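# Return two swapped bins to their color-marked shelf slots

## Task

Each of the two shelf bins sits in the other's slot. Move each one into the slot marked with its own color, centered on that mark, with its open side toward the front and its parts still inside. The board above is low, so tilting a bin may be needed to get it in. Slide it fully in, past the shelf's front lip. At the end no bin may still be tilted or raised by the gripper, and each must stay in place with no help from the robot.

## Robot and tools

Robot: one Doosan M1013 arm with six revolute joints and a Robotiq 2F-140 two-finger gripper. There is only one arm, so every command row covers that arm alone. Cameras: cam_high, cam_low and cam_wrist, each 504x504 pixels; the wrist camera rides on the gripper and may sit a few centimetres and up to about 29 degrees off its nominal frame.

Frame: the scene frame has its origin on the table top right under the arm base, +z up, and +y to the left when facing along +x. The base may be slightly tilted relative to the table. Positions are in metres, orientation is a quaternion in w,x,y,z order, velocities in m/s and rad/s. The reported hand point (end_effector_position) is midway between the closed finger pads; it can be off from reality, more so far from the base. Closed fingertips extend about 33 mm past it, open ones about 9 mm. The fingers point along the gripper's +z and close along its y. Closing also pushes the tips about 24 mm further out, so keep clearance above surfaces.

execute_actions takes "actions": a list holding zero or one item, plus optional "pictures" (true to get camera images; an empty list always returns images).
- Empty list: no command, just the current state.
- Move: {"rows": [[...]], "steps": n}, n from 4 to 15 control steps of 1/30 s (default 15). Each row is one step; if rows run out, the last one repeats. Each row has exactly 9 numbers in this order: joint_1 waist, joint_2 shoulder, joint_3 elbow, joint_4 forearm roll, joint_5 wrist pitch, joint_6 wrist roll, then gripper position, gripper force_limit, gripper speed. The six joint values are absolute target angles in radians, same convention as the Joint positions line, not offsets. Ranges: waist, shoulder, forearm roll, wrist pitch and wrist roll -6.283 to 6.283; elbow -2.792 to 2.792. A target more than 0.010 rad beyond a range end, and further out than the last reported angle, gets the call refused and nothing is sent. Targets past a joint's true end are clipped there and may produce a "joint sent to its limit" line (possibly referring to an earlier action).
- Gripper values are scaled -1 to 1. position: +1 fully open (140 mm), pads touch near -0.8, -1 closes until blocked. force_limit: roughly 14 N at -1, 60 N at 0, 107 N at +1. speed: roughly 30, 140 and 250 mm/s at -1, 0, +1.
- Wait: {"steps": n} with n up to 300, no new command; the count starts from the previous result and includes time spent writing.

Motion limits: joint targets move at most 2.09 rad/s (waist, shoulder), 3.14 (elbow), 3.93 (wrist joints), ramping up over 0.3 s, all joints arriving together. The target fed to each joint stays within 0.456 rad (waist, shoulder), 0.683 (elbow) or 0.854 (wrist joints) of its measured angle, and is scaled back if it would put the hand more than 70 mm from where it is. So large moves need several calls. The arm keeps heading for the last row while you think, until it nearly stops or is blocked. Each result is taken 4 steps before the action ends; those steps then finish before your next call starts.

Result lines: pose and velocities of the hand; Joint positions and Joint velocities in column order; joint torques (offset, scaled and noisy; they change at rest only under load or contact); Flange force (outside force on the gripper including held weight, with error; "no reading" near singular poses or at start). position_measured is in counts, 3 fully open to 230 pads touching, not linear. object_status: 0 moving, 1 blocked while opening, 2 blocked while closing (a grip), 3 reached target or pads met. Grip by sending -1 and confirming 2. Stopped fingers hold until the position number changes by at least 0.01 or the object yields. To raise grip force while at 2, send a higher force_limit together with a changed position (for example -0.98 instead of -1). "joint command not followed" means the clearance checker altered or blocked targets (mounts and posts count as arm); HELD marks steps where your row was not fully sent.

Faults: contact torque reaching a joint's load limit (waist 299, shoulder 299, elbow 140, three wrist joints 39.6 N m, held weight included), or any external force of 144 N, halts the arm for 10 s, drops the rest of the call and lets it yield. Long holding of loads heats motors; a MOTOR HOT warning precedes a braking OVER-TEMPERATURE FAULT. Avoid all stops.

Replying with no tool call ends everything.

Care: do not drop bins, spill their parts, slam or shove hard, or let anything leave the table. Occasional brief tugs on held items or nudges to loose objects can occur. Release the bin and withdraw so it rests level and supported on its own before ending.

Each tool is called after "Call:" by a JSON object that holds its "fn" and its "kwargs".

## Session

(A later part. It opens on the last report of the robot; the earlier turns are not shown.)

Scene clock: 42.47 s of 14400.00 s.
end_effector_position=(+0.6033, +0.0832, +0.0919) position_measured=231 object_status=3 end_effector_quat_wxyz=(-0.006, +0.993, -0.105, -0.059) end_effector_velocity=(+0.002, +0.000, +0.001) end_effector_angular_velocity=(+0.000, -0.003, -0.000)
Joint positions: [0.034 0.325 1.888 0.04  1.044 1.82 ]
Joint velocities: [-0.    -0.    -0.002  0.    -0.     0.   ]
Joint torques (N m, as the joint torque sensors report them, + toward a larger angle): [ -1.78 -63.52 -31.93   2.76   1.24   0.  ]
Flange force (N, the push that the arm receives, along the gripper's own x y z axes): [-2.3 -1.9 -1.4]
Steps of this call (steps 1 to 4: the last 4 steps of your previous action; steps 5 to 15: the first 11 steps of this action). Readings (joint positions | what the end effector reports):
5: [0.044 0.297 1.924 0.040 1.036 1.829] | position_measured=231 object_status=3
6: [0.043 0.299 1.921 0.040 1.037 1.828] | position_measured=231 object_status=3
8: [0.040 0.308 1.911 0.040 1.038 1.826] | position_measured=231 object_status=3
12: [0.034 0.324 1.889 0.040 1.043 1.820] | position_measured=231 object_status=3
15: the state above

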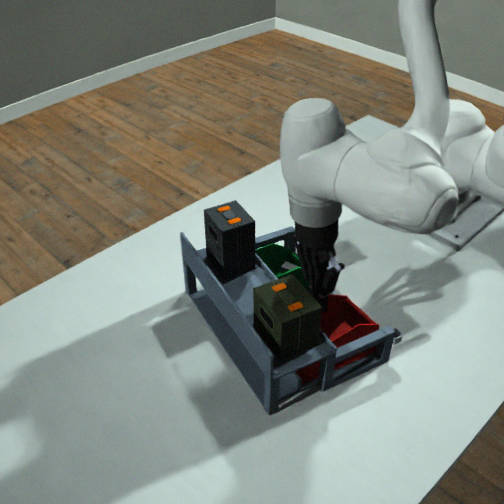

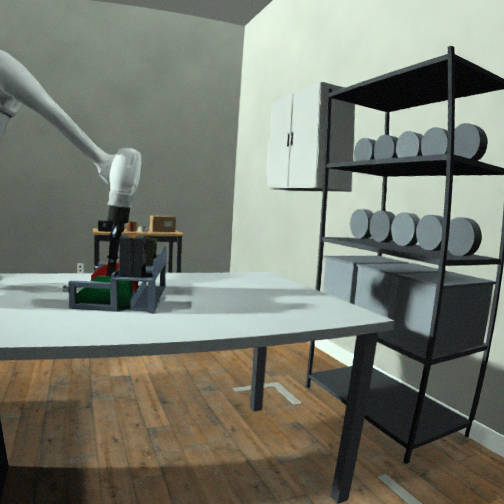

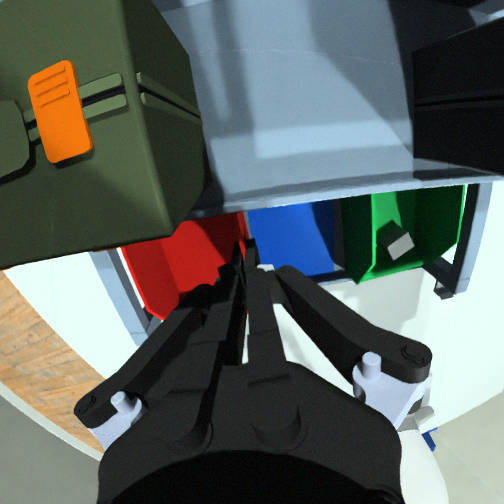

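Call:
{"fn": "execute_actions", "kwargs": {"actions": [{"rows":[[0.0359,0.32,1.8972,0.036,1.0279,1.826,-1,0.5,-0.5],[0.038,0.3153,1.9059,0.032,1.0124,1.832,-1,0.5,-0.5],[0.0402,0.3106,1.9147,0.028,0.9968,1.838,-1,0.5,-0.5],[0.0423,0.3059,1.9234,0.024,0.9813,1.844,-1,0.5,-0.5],[0.0444,0.3013,1.9322,0.02,0.9657,1.85,-1,0.5,-0.5],[0.0465,0.2966,1.9409,0.016,0.9501,1.856,-1,0.5,-0.5],[0.0486,0.2919,1.9497,0.012,0.9346,1.862,-1,0.5,-0.5],[0.0508,0.2872,1.9584,0.008,0.919,1.868,-1,0.5,-0.5]]}]}}

Call:
{"fn": "execute_actions", "kwargs": {"actions": [{"rows":[[0.0529,0.2822,1.967,0.004,0.9043,1.874,-1,0.5,-0.5],[0.0529,0.2822,1.967,0.004,0.9043,1.874,-1,0.5,-0.5],[0.055,0.277,1.9752,0,0.8894,1.88,-1,0.5,-0.5]],"steps":13}]}}

Call:
{"fn": "execute_actions", "kwargs": {"actions": [{"rows":[[0.055,0.277,1.9752,0,0.8894,1.88,-0.5,0.5,-0.3]],"steps":14}]}}

Call:
{"fn": "execute_actions", "kwargs": {"actions": [{"rows":[[0.055,0.2,1.93,0,1.0116,1.88,-0.5,0.5,0]],"steps":11}]}}

Call:
{"fn": "execute_actions", "kwargs": {"actions": [{"rows":[[-0.0185,-0.026,2.074,0,1.0936,1.782,1,0,0]]}]}}

Call:
{"fn": "execute_actions", "kwargs": {"actions": [{"steps":25}], "pictures": true}}

Call:
{"fn": "zoom_image", "kwargs": {"camera": "cam_wrist", "region": [40, 40, 460, 340]}}

Call:
{"fn": "zoom_image", "kwargs": {"camera": "cam_high", "region": [170, 190, 420, 420]}}

Scene clock: 43.17 s of 14400.00 s.
end_effector_position=(+0.5993, +0.0839, +0.0819) position_measured=231 object_status=3 end_effector_quat_wxyz=(+0.001, +0.994, -0.112, -0.012) end_effector_velocity=(-0.002, +0.003, +0.002) end_effector_angular_velocity=(-0.001, -0.017, +0.001)
Joint positions: [0.051 0.288 1.959 0.008 0.92  1.868]
Joint velocities: [ 0.007 -0.012  0.012 -0.003 -0.017  0.007]
Joint torques (N m, as the joint torque sensors report them, + toward a larger angle): [ -7.   -50.02 -27.2    3.75   3.52  -1.31]
Flange force (N, the push that the arm receives, along the gripper's own x y z axes): [11.0 -8.7 -7.7]
Steps of this call (steps 1 to 4: the last 4 steps of your previous action; steps 5 to 10: the robot went on to your last target; steps 11 to 21: the first 11 steps of this action). Readings (joint positions | what the end effector reports):
11: [0.034 0.325 1.888 0.040 1.043 1.820] | position_measured=231 object_status=3
12: [0.034 0.323 1.891 0.039 1.037 1.821] | position_measured=231 object_status=3
14: [0.038 0.315 1.907 0.032 1.011 1.832] | position_measured=231 object_status=3
18: [0.046 0.296 1.940 0.016 0.950 1.856] | position_measured=231 object_status=3
21: the state above

Scene clock: 43.60 s of 14400.00 s.
end_effector_position=(+0.5988, +0.0842, +0.0810) position_measured=231 object_status=3 end_effector_quat_wxyz=(+0.002, +0.994, -0.113, +0.001) end_effector_velocity=(-0.000, -0.000, +0.000) end_effector_angular_velocity=(-0.001, -0.001, +0.001)
Joint positions: [0.055 0.277 1.975 0.    0.889 1.88 ]
Joint velocities: [-0.    -0.     0.    -0.001 -0.001 -0.   ]
Joint torques (N m, as the joint torque sensors report them, + toward a larger angle): [  0.15 -61.24 -31.82   2.93   0.74   0.06]
Flange force (N, the push that the arm receives, along the gripper's own x y z axes): [1.6 0.2 1.5]
Steps of this call (steps 1 to 4: the last 4 steps of your previous action; steps 5 to 13: the first 9 steps of this action). Readings (joint positions | what the end effector reports):
5: [0.051 0.287 1.959 0.008 0.919 1.868] | position_measured=231 object_status=3
6: [0.052 0.285 1.962 0.006 0.913 1.870] | position_measured=231 object_status=3
8: [0.054 0.280 1.970 0.002 0.898 1.876] | position_measured=231 object_status=3
12: [0.055 0.277 1.975 0.000 0.889 1.880] | position_measured=231 object_status=3
13: the state above

Scene clock: 44.07 s of 14400.00 s.
end_effector_position=(+0.5988, +0.0842, +0.0810) position_measured=192 object_status=0 end_effector_quat_wxyz=(+0.002, +0.994, -0.113, +0.001) end_effector_velocity=(+0.001, +0.000, +0.001) end_effector_angular_velocity=(+0.000, -0.002, +0.000)
Joint positions: [ 0.055  0.277  1.975 -0.     0.889  1.88 ]
Joint velocities: [-0.    -0.    -0.001  0.     0.    -0.001]
Joint torques (N m, as the joint torque sensors report them, + toward a larger angle): [ -4.08 -57.66 -30.14   2.8    0.93  -0.13]
Flange force (N, the push that the arm receives, along the gripper's own x y z axes): [-2.2 -6.2 -3.3]
Steps of this call (steps 1 to 4: the last 4 steps of your previous action; steps 5 to 14: the first 10 steps of this action). Readings (joint positions | what the end effector reports):
5: [0.055 0.277 1.975 0.000 0.889 1.880] | position_measured=231 object_status=0
6: [0.055 0.277 1.975 -0.000 0.889 1.880] | position_measured=231 object_status=0
8: [0.055 0.277 1.975 -0.000 0.889 1.880] | position_measured=217 object_status=0
12: [0.055 0.277 1.975 -0.000 0.889 1.880] | position_measured=194 object_status=0
14: the state above

Scene clock: 44.43 s of 14400.00 s.
end_effector_position=(+0.5926, +0.0839, +0.1473) position_measured=192 object_status=3 end_effector_quat_wxyz=(+0.002, +0.994, -0.113, +0.001) end_effector_velocity=(-0.016, -0.001, +0.084) end_effector_angular_velocity=(+0.000, +0.002, -0.001)
Joint positions: [ 0.055  0.201  1.93  -0.     1.009  1.88 ]
Joint velocities: [ 0.    -0.1   -0.052  0.     0.154  0.   ]
Joint torques (N m, as the joint torque sensors report them, + toward a larger angle): [ -8.84  -2.29 -15.72   1.11   0.18   0.12]
Flange force (N, the push that the arm receives, along the gripper's own x y z axes): [-0.5 -4.3 -1.5]
Steps of this call (steps 1 to 4: the last 4 steps of your previous action; steps 5 to 11: the first 7 steps of this action). Readings (joint positions | what the end effector reports):
5: [0.055 0.277 1.975 -0.000 0.889 1.880] | position_measured=192 object_status=3
6: [0.055 0.273 1.974 -0.000 0.895 1.880] | position_measured=192 object_status=3
8: [0.055 0.244 1.956 -0.000 0.942 1.880] | position_measured=192 object_status=3
11: the state above

Scene clock: 44.93 s of 14400.00 s.
end_effector_position=(+0.4860, +0.0413, +0.1979) position_measured=120 object_status=0 end_effector_quat_wxyz=(+0.002, +0.995, -0.102, +0.001) end_effector_velocity=(-0.195, -0.064, +0.070) end_effector_angular_velocity=(+0.000, -0.009, +0.040)
Joint positions: [-0.014 -0.014  2.066 -0.     1.089  1.787]
Joint velocities: [-0.127 -0.389  0.242  0.     0.139 -0.167]
Joint torques (N m, as the joint torque sensors report them, + toward a larger angle): [ -4.75  -1.45 -37.7    3.6   -0.22   0.26]
Flange force (N, the push that the arm receives, along the gripper's own x y z axes): [-0.8 -4.7 -1.3]
Steps of this call (steps 1 to 4: the last 4 steps of your previous action; steps 5 to 15: the first 11 steps of this action). Readings (joint positions | what the end effector reports):
5: [0.055 0.200 1.930 -0.000 1.012 1.880] | position_measured=192 object_status=0
6: [0.054 0.197 1.933 -0.000 1.013 1.879] | position_measured=188 object_status=0
8: [0.044 0.167 1.953 -0.000 1.024 1.866] | position_measured=173 object_status=0
12: [0.007 0.053 2.025 -0.000 1.065 1.817] | position_measured=143 object_status=0
15: the state above

Scene clock: 45.77 s of 14400.00 s.
end_effector_position=(+0.4799, +0.0393, +0.1998) position_measured=3 object_status=3 end_effector_quat_wxyz=(+0.002, +0.995, -0.101, +0.001) end_effector_velocity=(+0.001, -0.000, +0.000) end_effector_angular_velocity=(-0.000, -0.001, -0.000)
Joint positions: [-0.019 -0.026  2.074  0.     1.094  1.782]
Joint velocities: [ 0.     0.    -0.001 -0.     0.     0.001]
Joint torques (N m, as the joint torque sensors report them, + toward a larger angle): [ -1.11 -32.53 -35.84   3.65   0.53   0.13]
Flange force (N, the push that the arm receives, along the gripper's own x y z axes): [-1.1 -1.5 -2.0]
Kept back: nothing.
Steps of this call (steps 1 to 4: the last 4 steps of your previous action; steps 5 to 25: the robot went on to your last target). Readings (joint positions | what the end effector reports):
1: [-0.018 -0.024 2.072 -0.000 1.093 1.783] | position_measured=113 object_status=0
2: [-0.018 -0.026 2.074 -0.000 1.093 1.782] | position_measured=105 object_status=0
4: [-0.019 -0.026 2.074 0.000 1.094 1.782] | position_measured=90 object_status=0
8: [-0.019 -0.026 2.074 0.000 1.094 1.782] | position_measured=59 object_status=0
25: the state above

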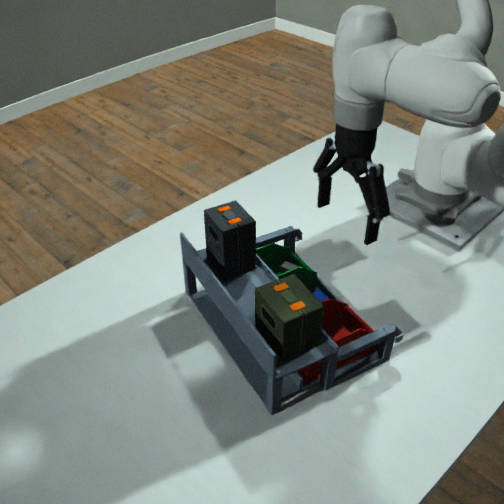

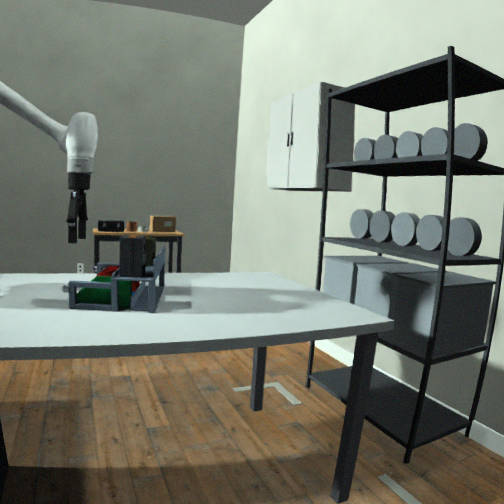

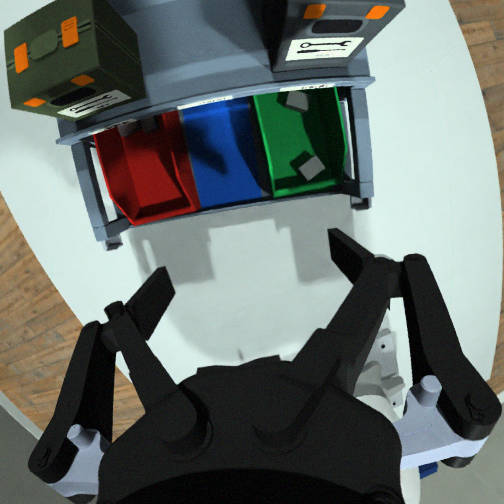

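Region (40, 40, 460, 340) of cam_wrist's 504x504 image, scaled by 1.200, with more detail than that image has; it fills the top 360 rows of this view, and the rest is white.

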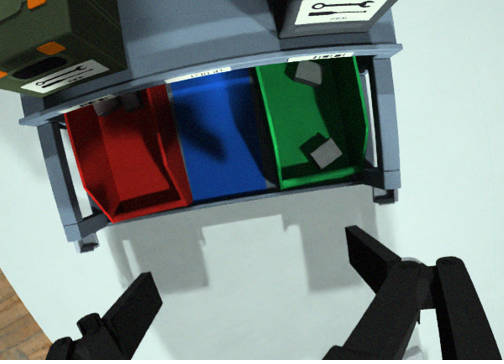

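Region (170, 190, 420, 420) of cam_high's 504x504 image, scaled by 2.016, with more detail than that image has; it fills the top 464 rows of this view, and the rest is white.

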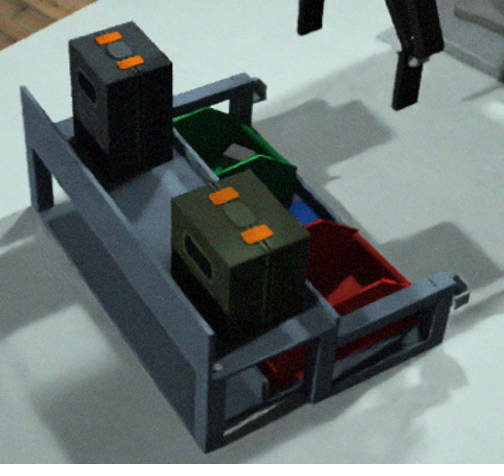

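Call:
{"fn": "execute_actions", "kwargs": {"actions": [{"rows":[[0.055,0.212,1.919,0,1.0106,1.88,-0.4,0.5,0.5]]}]}}

Call:
{"fn": "execute_actions", "kwargs": {"actions": [{"steps":15}]}}

Call:
{"fn": "execute_actions", "kwargs": {"actions": [{"rows":[[0.055,0.245,1.9475,0,0.9491,1.88,-0.4,0.5,0],[0.055,0.245,1.9475,0,0.9491,1.88,-0.4,0.5,0],[0.055,0.245,1.9475,0,0.9491,1.88,-0.4,0.5,0],[0.055,0.274,1.9726,0,0.895,1.88,-0.4,0.5,0]],"steps":13}], "pictures": true}}

Call:
{"fn": "execute_actions", "kwargs": {"actions": [{"rows":[[0.055,0.274,1.9726,0,0.895,1.88,-1,0.5,-0.5]]}]}}

Call:
{"fn": "execute_actions", "kwargs": {"actions": [{"steps":10}]}}

Call:
{"fn": "execute_actions", "kwargs": {"actions": [{"rows":[[0.055,0.272,1.9708,0,0.8988,1.88,-1,0.5,-0.5],[0.055,0.272,1.9708,0,0.8988,1.88,-1,0.5,-0.5],[0.0568,0.2753,1.9663,0,0.9,1.88,-1,0.5,-0.5],[0.0568,0.2753,1.9663,0,0.9,1.88,-1,0.5,-0.5],[0.0586,0.2785,1.9619,0,0.9012,1.88,-1,0.5,-0.5],[0.0586,0.2785,1.9619,0,0.9012,1.88,-1,0.5,-0.5],[0.0604,0.2818,1.9574,0,0.9024,1.88,-1,0.5,-0.5],[0.0604,0.2818,1.9574,0,0.9024,1.88,-1,0.5,-0.5],[0.0622,0.285,1.953,0,0.9036,1.88,-1,0.5,-0.5],[0.0622,0.285,1.953,0,0.9036,1.88,-1,0.5,-0.5],[0.064,0.2883,1.9485,0,0.9048,1.88,-1,0.5,-0.5]]}]}}

Call:
{"fn": "execute_actions", "kwargs": {"actions": [{"steps":8}], "pictures": true}}

Call:
{"fn": "zoom_image", "kwargs": {"camera": "cam_high", "region": [170, 190, 420, 420]}}

Scene clock: 46.57 s of 14400.00 s.
end_effector_position=(+0.5902, +0.0803, +0.1510) position_measured=102 object_status=0 end_effector_quat_wxyz=(+0.002, +0.994, -0.112, +0.000) end_effector_velocity=(+0.229, +0.107, -0.141) end_effector_angular_velocity=(-0.001, +0.008, -0.047)
Joint positions: [0.049 0.194 1.931 0.    1.017 1.872]
Joint velocities: [ 0.15   0.486 -0.312 -0.    -0.166  0.198]
Joint torques (N m, as the joint torque sensors report them, + toward a larger angle): [  0.73 -85.52 -32.02   2.74   1.6    0.31]
Flange force (N, the push that the arm receives, along the gripper's own x y z axes): [-0.3 -0.2 -2.0]
Steps of this call (steps 1 to 13: the robot went on to your last target; steps 14 to 24: the first 11 steps of this action). Readings (joint positions | what the end effector reports):
14: [-0.019 -0.026 2.074 0.000 1.094 1.782] | position_measured=3 object_status=0
15: [-0.017 -0.023 2.072 0.000 1.093 1.783] | position_measured=7 object_status=0
17: [-0.008 0.007 2.052 0.000 1.082 1.795] | position_measured=29 object_status=0
21: [0.027 0.121 1.978 0.000 1.042 1.842] | position_measured=71 object_status=0
24: the state above

Scene clock: 47.07 s of 14400.00 s.
end_effector_position=(+0.5990, +0.0845, +0.1459) position_measured=179 object_status=3 end_effector_quat_wxyz=(+0.002, +0.994, -0.113, +0.001) end_effector_velocity=(-0.000, -0.000, -0.001) end_effector_angular_velocity=(-0.000, +0.001, +0.001)
Joint positions: [0.055 0.212 1.919 0.    1.011 1.88 ]
Joint velocities: [ 0.     0.001  0.    -0.    -0.    -0.001]
Joint torques (N m, as the joint torque sensors report them, + toward a larger angle): [ -2.59 -54.44 -33.82   3.18   0.84   0.14]
Flange force (N, the push that the arm receives, along the gripper's own x y z axes): [-2.3 -3.1 -2.2]
Kept back: nothing.
Steps of this call (steps 1 to 4: the last 4 steps of your previous action; steps 5 to 15: the robot went on to your last target). Readings (joint positions | what the end effector reports):
1: [0.053 0.206 1.923 0.000 1.013 1.877] | position_measured=113 object_status=0
2: [0.055 0.212 1.920 0.000 1.011 1.880] | position_measured=123 object_status=0
4: [0.055 0.212 1.919 0.000 1.011 1.880] | position_measured=144 object_status=0
8: [0.055 0.212 1.919 0.000 1.011 1.880] | position_measured=179 object_status=0
15: the state above

Scene clock: 47.37 s of 14400.00 s.
end_effector_position=(+0.5989, +0.0842, +0.0839) position_measured=179 object_status=3 end_effector_quat_wxyz=(+0.002, +0.994, -0.113, +0.000) end_effector_velocity=(+0.003, +0.000, +0.000) end_effector_angular_velocity=(+0.000, -0.007, +0.000)
Joint positions: [0.055 0.274 1.973 0.    0.895 1.88 ]
Joint velocities: [-0.     0.    -0.001 -0.001 -0.006 -0.   ]
Joint torques (N m, as the joint torque sensors report them, + toward a larger angle): [ -0.29 -55.64 -27.26   2.82   0.83   0.16]
Flange force (N, the push that the arm receives, along the gripper's own x y z axes): [2.3 -0.3 -4.3]
Steps of this call (steps 1 to 9: the first 9 steps of this action). Readings (joint positions | what the end effector reports):
1: [0.055 0.212 1.919 0.000 1.010 1.880] | position_measured=179 object_status=3
2: [0.055 0.215 1.921 0.000 1.003 1.880] | position_measured=179 object_status=3
4: [0.055 0.238 1.942 0.000 0.961 1.880] | position_measured=179 object_status=3
8: [0.055 0.274 1.973 0.000 0.896 1.880] | position_measured=179 object_status=3
9: the state above

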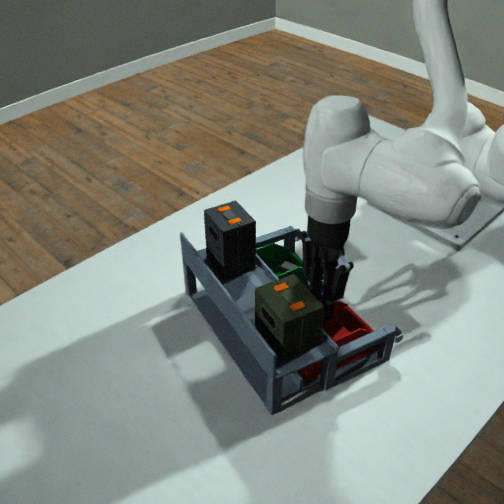

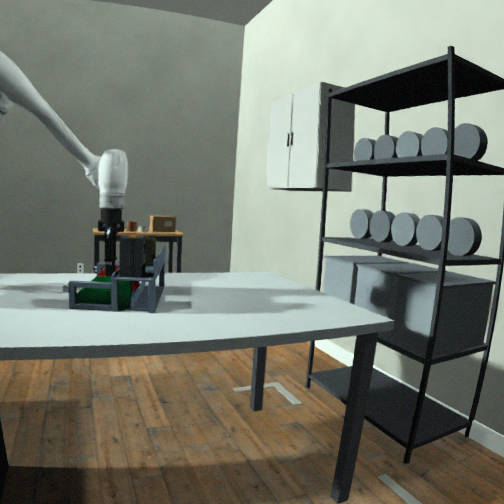

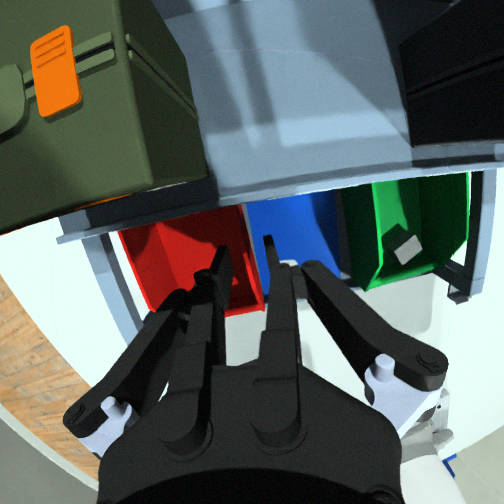

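Scene clock: 47.87 s of 14400.00 s.
end_effector_position=(+0.5990, +0.0843, +0.0840) position_measured=222 object_status=0 end_effector_quat_wxyz=(+0.002, +0.994, -0.113, +0.001) end_effector_velocity=(+0.002, +0.000, +0.001) end_effector_angular_velocity=(+0.001, -0.004, -0.001)
Joint positions: [0.055 0.274 1.973 0.    0.895 1.88 ]
Joint velocities: [-0.    -0.001 -0.001  0.    -0.002  0.   ]
Joint torques (N m, as the joint torque sensors report them, + toward a larger angle): [ -2.3  -57.1  -29.46   2.77   0.88  -0.23]
Flange force (N, the push that the arm receives, along the gripper's own x y z axes): [0.0 -3.9 -5.7]
Steps of this call (steps 1 to 4: the last 4 steps of your previous action; steps 5 to 15: the first 11 steps of this action). Readings (joint positions | what the end effector reports):
5: [0.055 0.274 1.973 0.000 0.895 1.880] | position_measured=179 object_status=0
6: [0.055 0.274 1.973 0.000 0.895 1.880] | position_measured=181 object_status=0
8: [0.055 0.274 1.973 0.000 0.895 1.880] | position_measured=190 object_status=0
12: [0.055 0.274 1.973 0.000 0.895 1.880] | position_measured=209 object_status=0
15: the state above

Scene clock: 48.20 s of 14400.00 s.
end_effector_position=(+0.5990, +0.0842, +0.0840) position_measured=231 object_status=3 end_effector_quat_wxyz=(+0.002, +0.994, -0.113, +0.001) end_effector_velocity=(-0.000, -0.000, -0.000) end_effector_angular_velocity=(+0.000, +0.001, -0.002)
Joint positions: [0.055 0.274 1.973 0.    0.895 1.88 ]
Joint velocities: [-0.     0.    -0.     0.     0.     0.002]
Joint torques (N m, as the joint torque sensors report them, + toward a larger angle): [ -1.91 -54.32 -26.38   2.27   0.67   0.01]
Flange force (N, the push that the arm receives, along the gripper's own x y z axes): [1.8 -3.7 -10.1]
Kept back: nothing.
Steps of this call (steps 1 to 4: the last 4 steps of your previous action; steps 5 to 10: the robot went on to your last target). Readings (joint positions | what the end effector reports):
1: [0.055 0.274 1.973 0.000 0.895 1.880] | position_measured=227 object_status=0
2: [0.055 0.274 1.973 0.000 0.895 1.880] | position_measured=231 object_status=0
4: [0.055 0.274 1.973 0.000 0.895 1.880] | position_measured=231 object_status=0
8: [0.055 0.274 1.973 0.000 0.895 1.880] | position_measured=231 object_status=3
10: the state above

Scene clock: 48.57 s of 14400.00 s.
end_effector_position=(+0.6077, +0.0892, +0.0859) position_measured=231 object_status=3 end_effector_quat_wxyz=(+0.002, +0.994, -0.110, +0.001) end_effector_velocity=(+0.021, +0.015, -0.002) end_effector_angular_velocity=(-0.001, +0.008, +0.023)
Joint positions: [0.062 0.285 1.953 0.    0.903 1.88 ]
Joint velocities: [ 0.022  0.038 -0.048 -0.     0.019 -0.001]
Joint torques (N m, as the joint torque sensors report them, + toward a larger angle): [ -2.92 -65.54 -28.8    2.58   0.59   0.05]
Flange force (N, the push that the arm receives, along the gripper's own x y z axes): [-0.8 -3.9 -2.4]
Steps of this call (steps 1 to 11: the first 11 steps of this action). Readings (joint positions | what the end effector reports):
1: [0.055 0.274 1.973 0.000 0.895 1.880] | position_measured=231 object_status=3
2: [0.055 0.273 1.972 0.000 0.897 1.880] | position_measured=231 object_status=3
4: [0.056 0.273 1.969 0.000 0.899 1.880] | position_measured=231 object_status=3
8: [0.059 0.280 1.960 0.000 0.902 1.880] | position_measured=231 object_status=3
11: the state above

Scene clock: 48.83 s of 14400.00 s.
end_effector_position=(+0.6100, +0.0907, +0.0858) position_measured=231 object_status=3 end_effector_quat_wxyz=(+0.002, +0.994, -0.109, +0.001) end_effector_velocity=(-0.000, +0.000, -0.000) end_effector_angular_velocity=(+0.000, +0.001, +0.001)
Joint positions: [0.064 0.288 1.949 0.    0.905 1.88 ]
Joint velocities: [ 0.     0.     0.     0.     0.    -0.001]
Joint torques (N m, as the joint torque sensors report them, + toward a larger angle): [ -2.3  -63.95 -31.28   2.77   0.59   0.08]
Flange force (N, the push that the arm receives, along the gripper's own x y z axes): [3.5 -4.8 1.8]
Kept back: nothing.
Steps of this call (steps 1 to 4: the last 4 steps of your previous action; steps 5 to 8: the robot went on to your last target). Readings (joint positions | what the end effector reports):
1: [0.063 0.287 1.951 0.000 0.904 1.880] | position_measured=231 object_status=3
2: [0.064 0.288 1.949 0.000 0.905 1.880] | position_measured=231 object_status=3
4: [0.064 0.288 1.949 0.000 0.905 1.880] | position_measured=231 object_status=3
8: the state above

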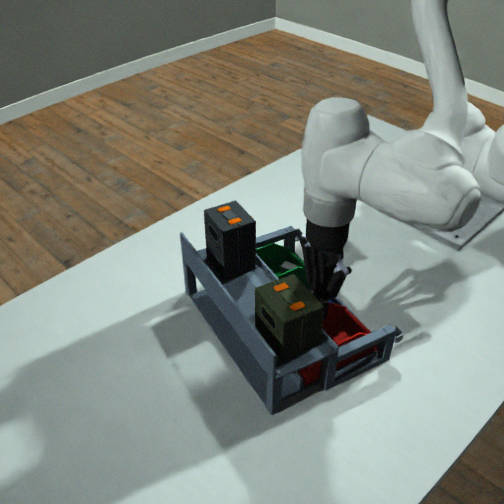

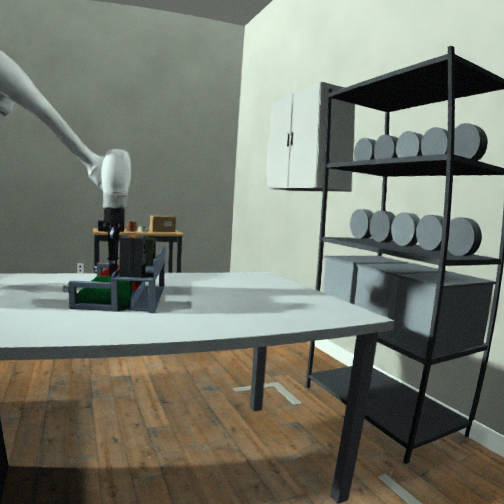

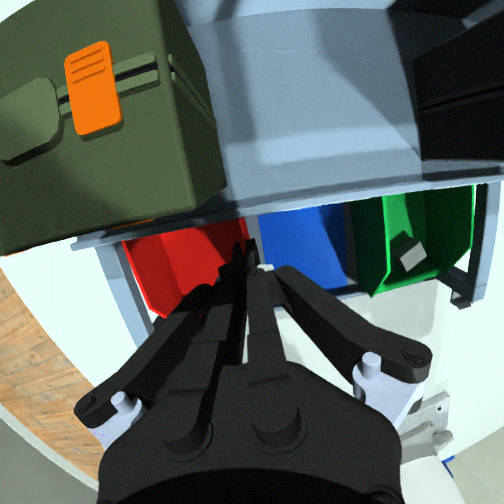

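Region (170, 190, 420, 420) of cam_high's 504x504 image, scaled by 2.016, with more detail than that image has; it fills the top 464 rows of this view, and the rest is white.

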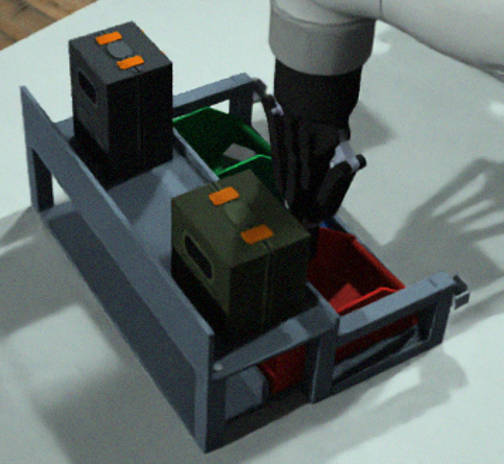

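Call:
{"fn": "execute_actions", "kwargs": {"actions": [{"rows":[[0.066,0.2883,1.9485,0,0.9048,1.895,-1,0.5,-0.5],[0.066,0.2883,1.9485,0,0.9048,1.895,-1,0.5,-0.5],[0.066,0.2883,1.9485,0,0.9048,1.895,-1,0.5,-0.5],[0.068,0.2895,1.9468,0,0.9053,1.912,-1,0.5,-0.5]],"steps":13}]}}

Call:
{"fn": "execute_actions", "kwargs": {"actions": [{"rows":[[0.068,0.2895,1.9468,0,0.9053,1.912,-0.45,0.5,-0.3]],"steps":14}]}}

Call:
{"fn": "execute_actions", "kwargs": {"actions": [{"rows":[[0.068,0.22,1.9,0,1.0216,1.912,-0.45,0.5,0]],"steps":11}]}}

Call:
{"fn": "execute_actions", "kwargs": {"actions": [{"rows":[[-0.0185,-0.026,2.074,0,1.0936,1.782,-0.4,0,0]]}]}}

Call:
{"fn": "execute_actions", "kwargs": {"actions": [{"steps":12}], "pictures": true}}

Call:
{"fn": "zoom_image", "kwargs": {"camera": "cam_wrist", "region": [40, 40, 460, 340]}}

Call:
{"fn": "zoom_image", "kwargs": {"camera": "cam_high", "region": [170, 190, 420, 420]}}

Scene clock: 49.33 s of 14400.00 s.
end_effector_position=(+0.6106, +0.0932, +0.0858) position_measured=231 object_status=3 end_effector_quat_wxyz=(+0.002, +0.992, -0.123, +0.001) end_effector_velocity=(-0.000, -0.000, -0.000) end_effector_angular_velocity=(-0.000, +0.000, -0.001)
Joint positions: [0.068 0.289 1.947 0.    0.905 1.912]
Joint velocities: [-0.     0.     0.    -0.    -0.     0.001]
Joint torques (N m, as the joint torque sensors report them, + toward a larger angle): [ -1.41 -62.61 -31.66   2.99   0.61  -0.11]
Flange force (N, the push that the arm receives, along the gripper's own x y z axes): [1.3 -2.8 0.9]
Steps of this call (steps 1 to 6: the robot went on to your last target; steps 7 to 15: the first 9 steps of this action). Readings (joint positions | what the end effector reports):
7: [0.064 0.288 1.948 0.000 0.905 1.880] | position_measured=231 object_status=3
8: [0.065 0.288 1.948 0.000 0.905 1.886] | position_measured=231 object_status=3
10: [0.066 0.288 1.948 0.000 0.905 1.895] | position_measured=231 object_status=3
14: [0.068 0.289 1.947 0.000 0.905 1.912] | position_measured=231 object_status=3
15: the state above

Scene clock: 49.80 s of 14400.00 s.
end_effector_position=(+0.6106, +0.0932, +0.0858) position_measured=186 object_status=0 end_effector_quat_wxyz=(+0.002, +0.992, -0.123, +0.001) end_effector_velocity=(-0.000, -0.000, +0.000) end_effector_angular_velocity=(-0.000, -0.000, +0.000)
Joint positions: [0.068 0.289 1.947 0.    0.905 1.912]
Joint velocities: [ 0.    -0.001  0.    -0.    -0.     0.   ]
Joint torques (N m, as the joint torque sensors report them, + toward a larger angle): [ -0.52 -58.56 -30.88   2.71   0.74   0.01]
Flange force (N, the push that the arm receives, along the gripper's own x y z axes): [-1.8 0.3 -4.0]
Steps of this call (steps 1 to 4: the last 4 steps of your previous action; steps 5 to 14: the first 10 steps of this action). Readings (joint positions | what the end effector reports):
5: [0.068 0.289 1.947 0.000 0.905 1.912] | position_measured=231 object_status=0
6: [0.068 0.289 1.947 0.000 0.905 1.912] | position_measured=231 object_status=0
8: [0.068 0.289 1.947 0.000 0.905 1.912] | position_measured=217 object_status=0
12: [0.068 0.289 1.947 0.000 0.905 1.912] | position_measured=194 object_status=0
14: the state above

Scene clock: 50.17 s of 14400.00 s.
end_effector_position=(+0.6063, +0.0931, +0.1500) position_measured=186 object_status=3 end_effector_quat_wxyz=(+0.002, +0.992, -0.123, +0.001) end_effector_velocity=(-0.012, -0.001, +0.041) end_effector_angular_velocity=(-0.001, +0.008, -0.000)
Joint positions: [ 0.068  0.22   1.9   -0.     1.02   1.912]
Joint velocities: [-0.    -0.05  -0.022 -0.     0.081  0.001]
Joint torques (N m, as the joint torque sensors report them, + toward a larger angle): [ -7.08  -5.29 -14.17   1.81   0.62   0.2 ]
Flange force (N, the push that the arm receives, along the gripper's own x y z axes): [3.0 -2.8 0.6]
Steps of this call (steps 1 to 4: the last 4 steps of your previous action; steps 5 to 11: the first 7 steps of this action). Readings (joint positions | what the end effector reports):
5: [0.068 0.289 1.947 0.000 0.906 1.912] | position_measured=186 object_status=3
6: [0.068 0.286 1.945 -0.000 0.912 1.912] | position_measured=186 object_status=3
8: [0.068 0.257 1.925 -0.000 0.961 1.912] | position_measured=186 object_status=3
11: the state above

Scene clock: 50.67 s of 14400.00 s.
end_effector_position=(+0.4926, +0.0436, +0.1966) position_measured=179 object_status=3 end_effector_quat_wxyz=(+0.002, +0.995, -0.103, +0.001) end_effector_velocity=(-0.286, -0.101, +0.085) end_effector_angular_velocity=(-0.000, -0.014, +0.096)
Joint positions: [-0.01  -0.002  2.057 -0.     1.087  1.795]
Joint velocities: [-0.194 -0.554  0.381 -0.     0.159 -0.29 ]
Joint torques (N m, as the joint torque sensors report them, + toward a larger angle): [ -3.97  -6.6  -35.47   3.65   0.02  -0.21]
Flange force (N, the push that the arm receives, along the gripper's own x y z axes): [-0.1 -6.5 -4.6]
Steps of this call (steps 1 to 4: the last 4 steps of your previous action; steps 5 to 15: the first 11 steps of this action). Readings (joint positions | what the end effector reports):
5: [0.068 0.220 1.900 -0.000 1.022 1.912] | position_measured=186 object_status=0
6: [0.067 0.217 1.903 -0.000 1.023 1.911] | position_measured=183 object_status=0
8: [0.056 0.187 1.926 -0.000 1.031 1.895] | position_measured=179 object_status=0
12: [0.017 0.075 2.004 -0.000 1.064 1.835] | position_measured=179 object_status=3
15: the state above

Scene clock: 51.07 s of 14400.00 s.
end_effector_position=(+0.4799, +0.0393, +0.1998) position_measured=179 object_status=3 end_effector_quat_wxyz=(+0.002, +0.995, -0.101, +0.001) end_effector_velocity=(-0.001, -0.000, -0.000) end_effector_angular_velocity=(-0.000, +0.001, -0.000)
Joint positions: [-0.019 -0.026  2.074 -0.     1.094  1.782]
Joint velocities: [-0.    -0.     0.001 -0.     0.001  0.   ]
Joint torques (N m, as the joint torque sensors report them, + toward a larger angle): [ -3.98 -35.42 -34.71   3.3    0.43  -0.04]
Flange force (N, the push that the arm receives, along the gripper's own x y z axes): [3.5 -9.4 -1.2]
Kept back: nothing.
Steps of this call (steps 1 to 4: the last 4 steps of your previous action; steps 5 to 12: the robot went on to your last target). Readings (joint positions | what the end effector reports):
1: [-0.015 -0.017 2.068 -0.000 1.091 1.787] | position_measured=179 object_status=3
2: [-0.018 -0.025 2.073 -0.000 1.093 1.783] | position_measured=179 object_status=3
4: [-0.019 -0.026 2.074 -0.000 1.093 1.782] | position_measured=179 object_status=3
8: [-0.019 -0.026 2.074 -0.000 1.094 1.782] | position_measured=179 object_status=3
12: the state above

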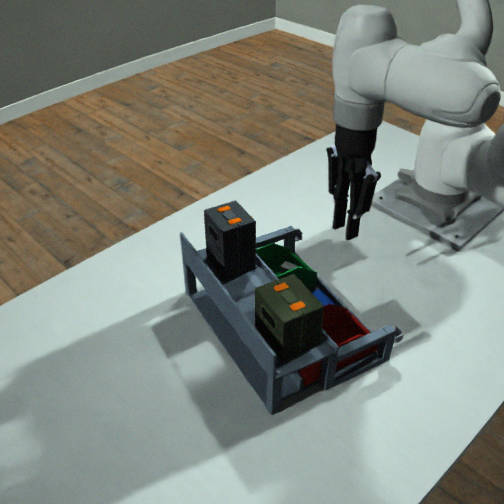

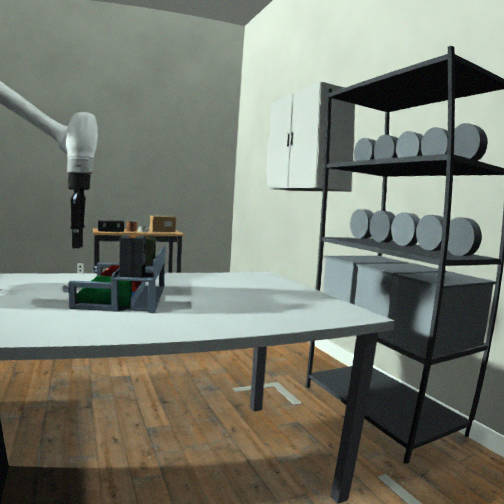

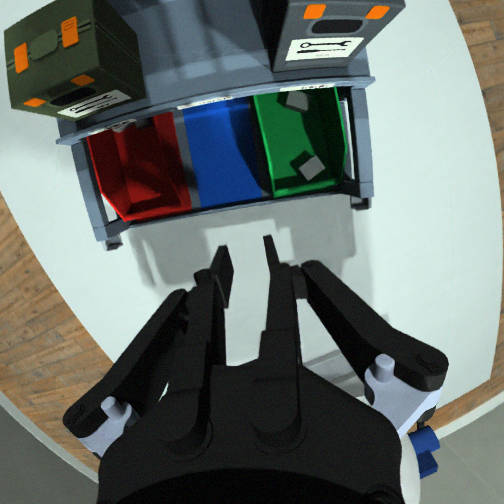

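Region (40, 40, 460, 340) of cam_wrist's 504x504 image, scaled by 1.200, with more detail than that image has; it fills the top 360 rows of this view, and the rest is white.

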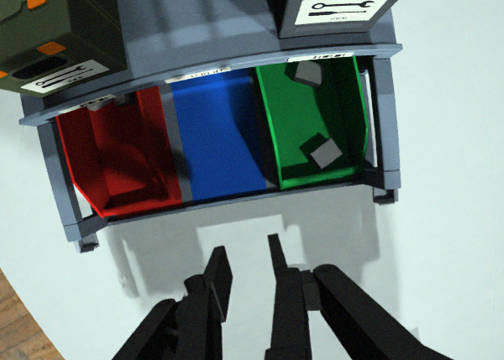

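Region (170, 190, 420, 420) of cam_high's 504x504 image, scaled by 2.016, with more detail than that image has; it fills the top 464 rows of this view, and the rest is white.

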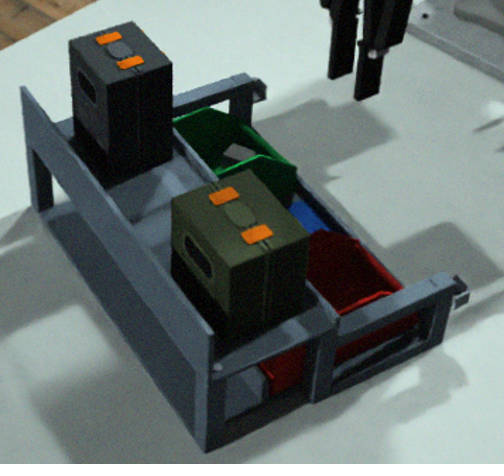

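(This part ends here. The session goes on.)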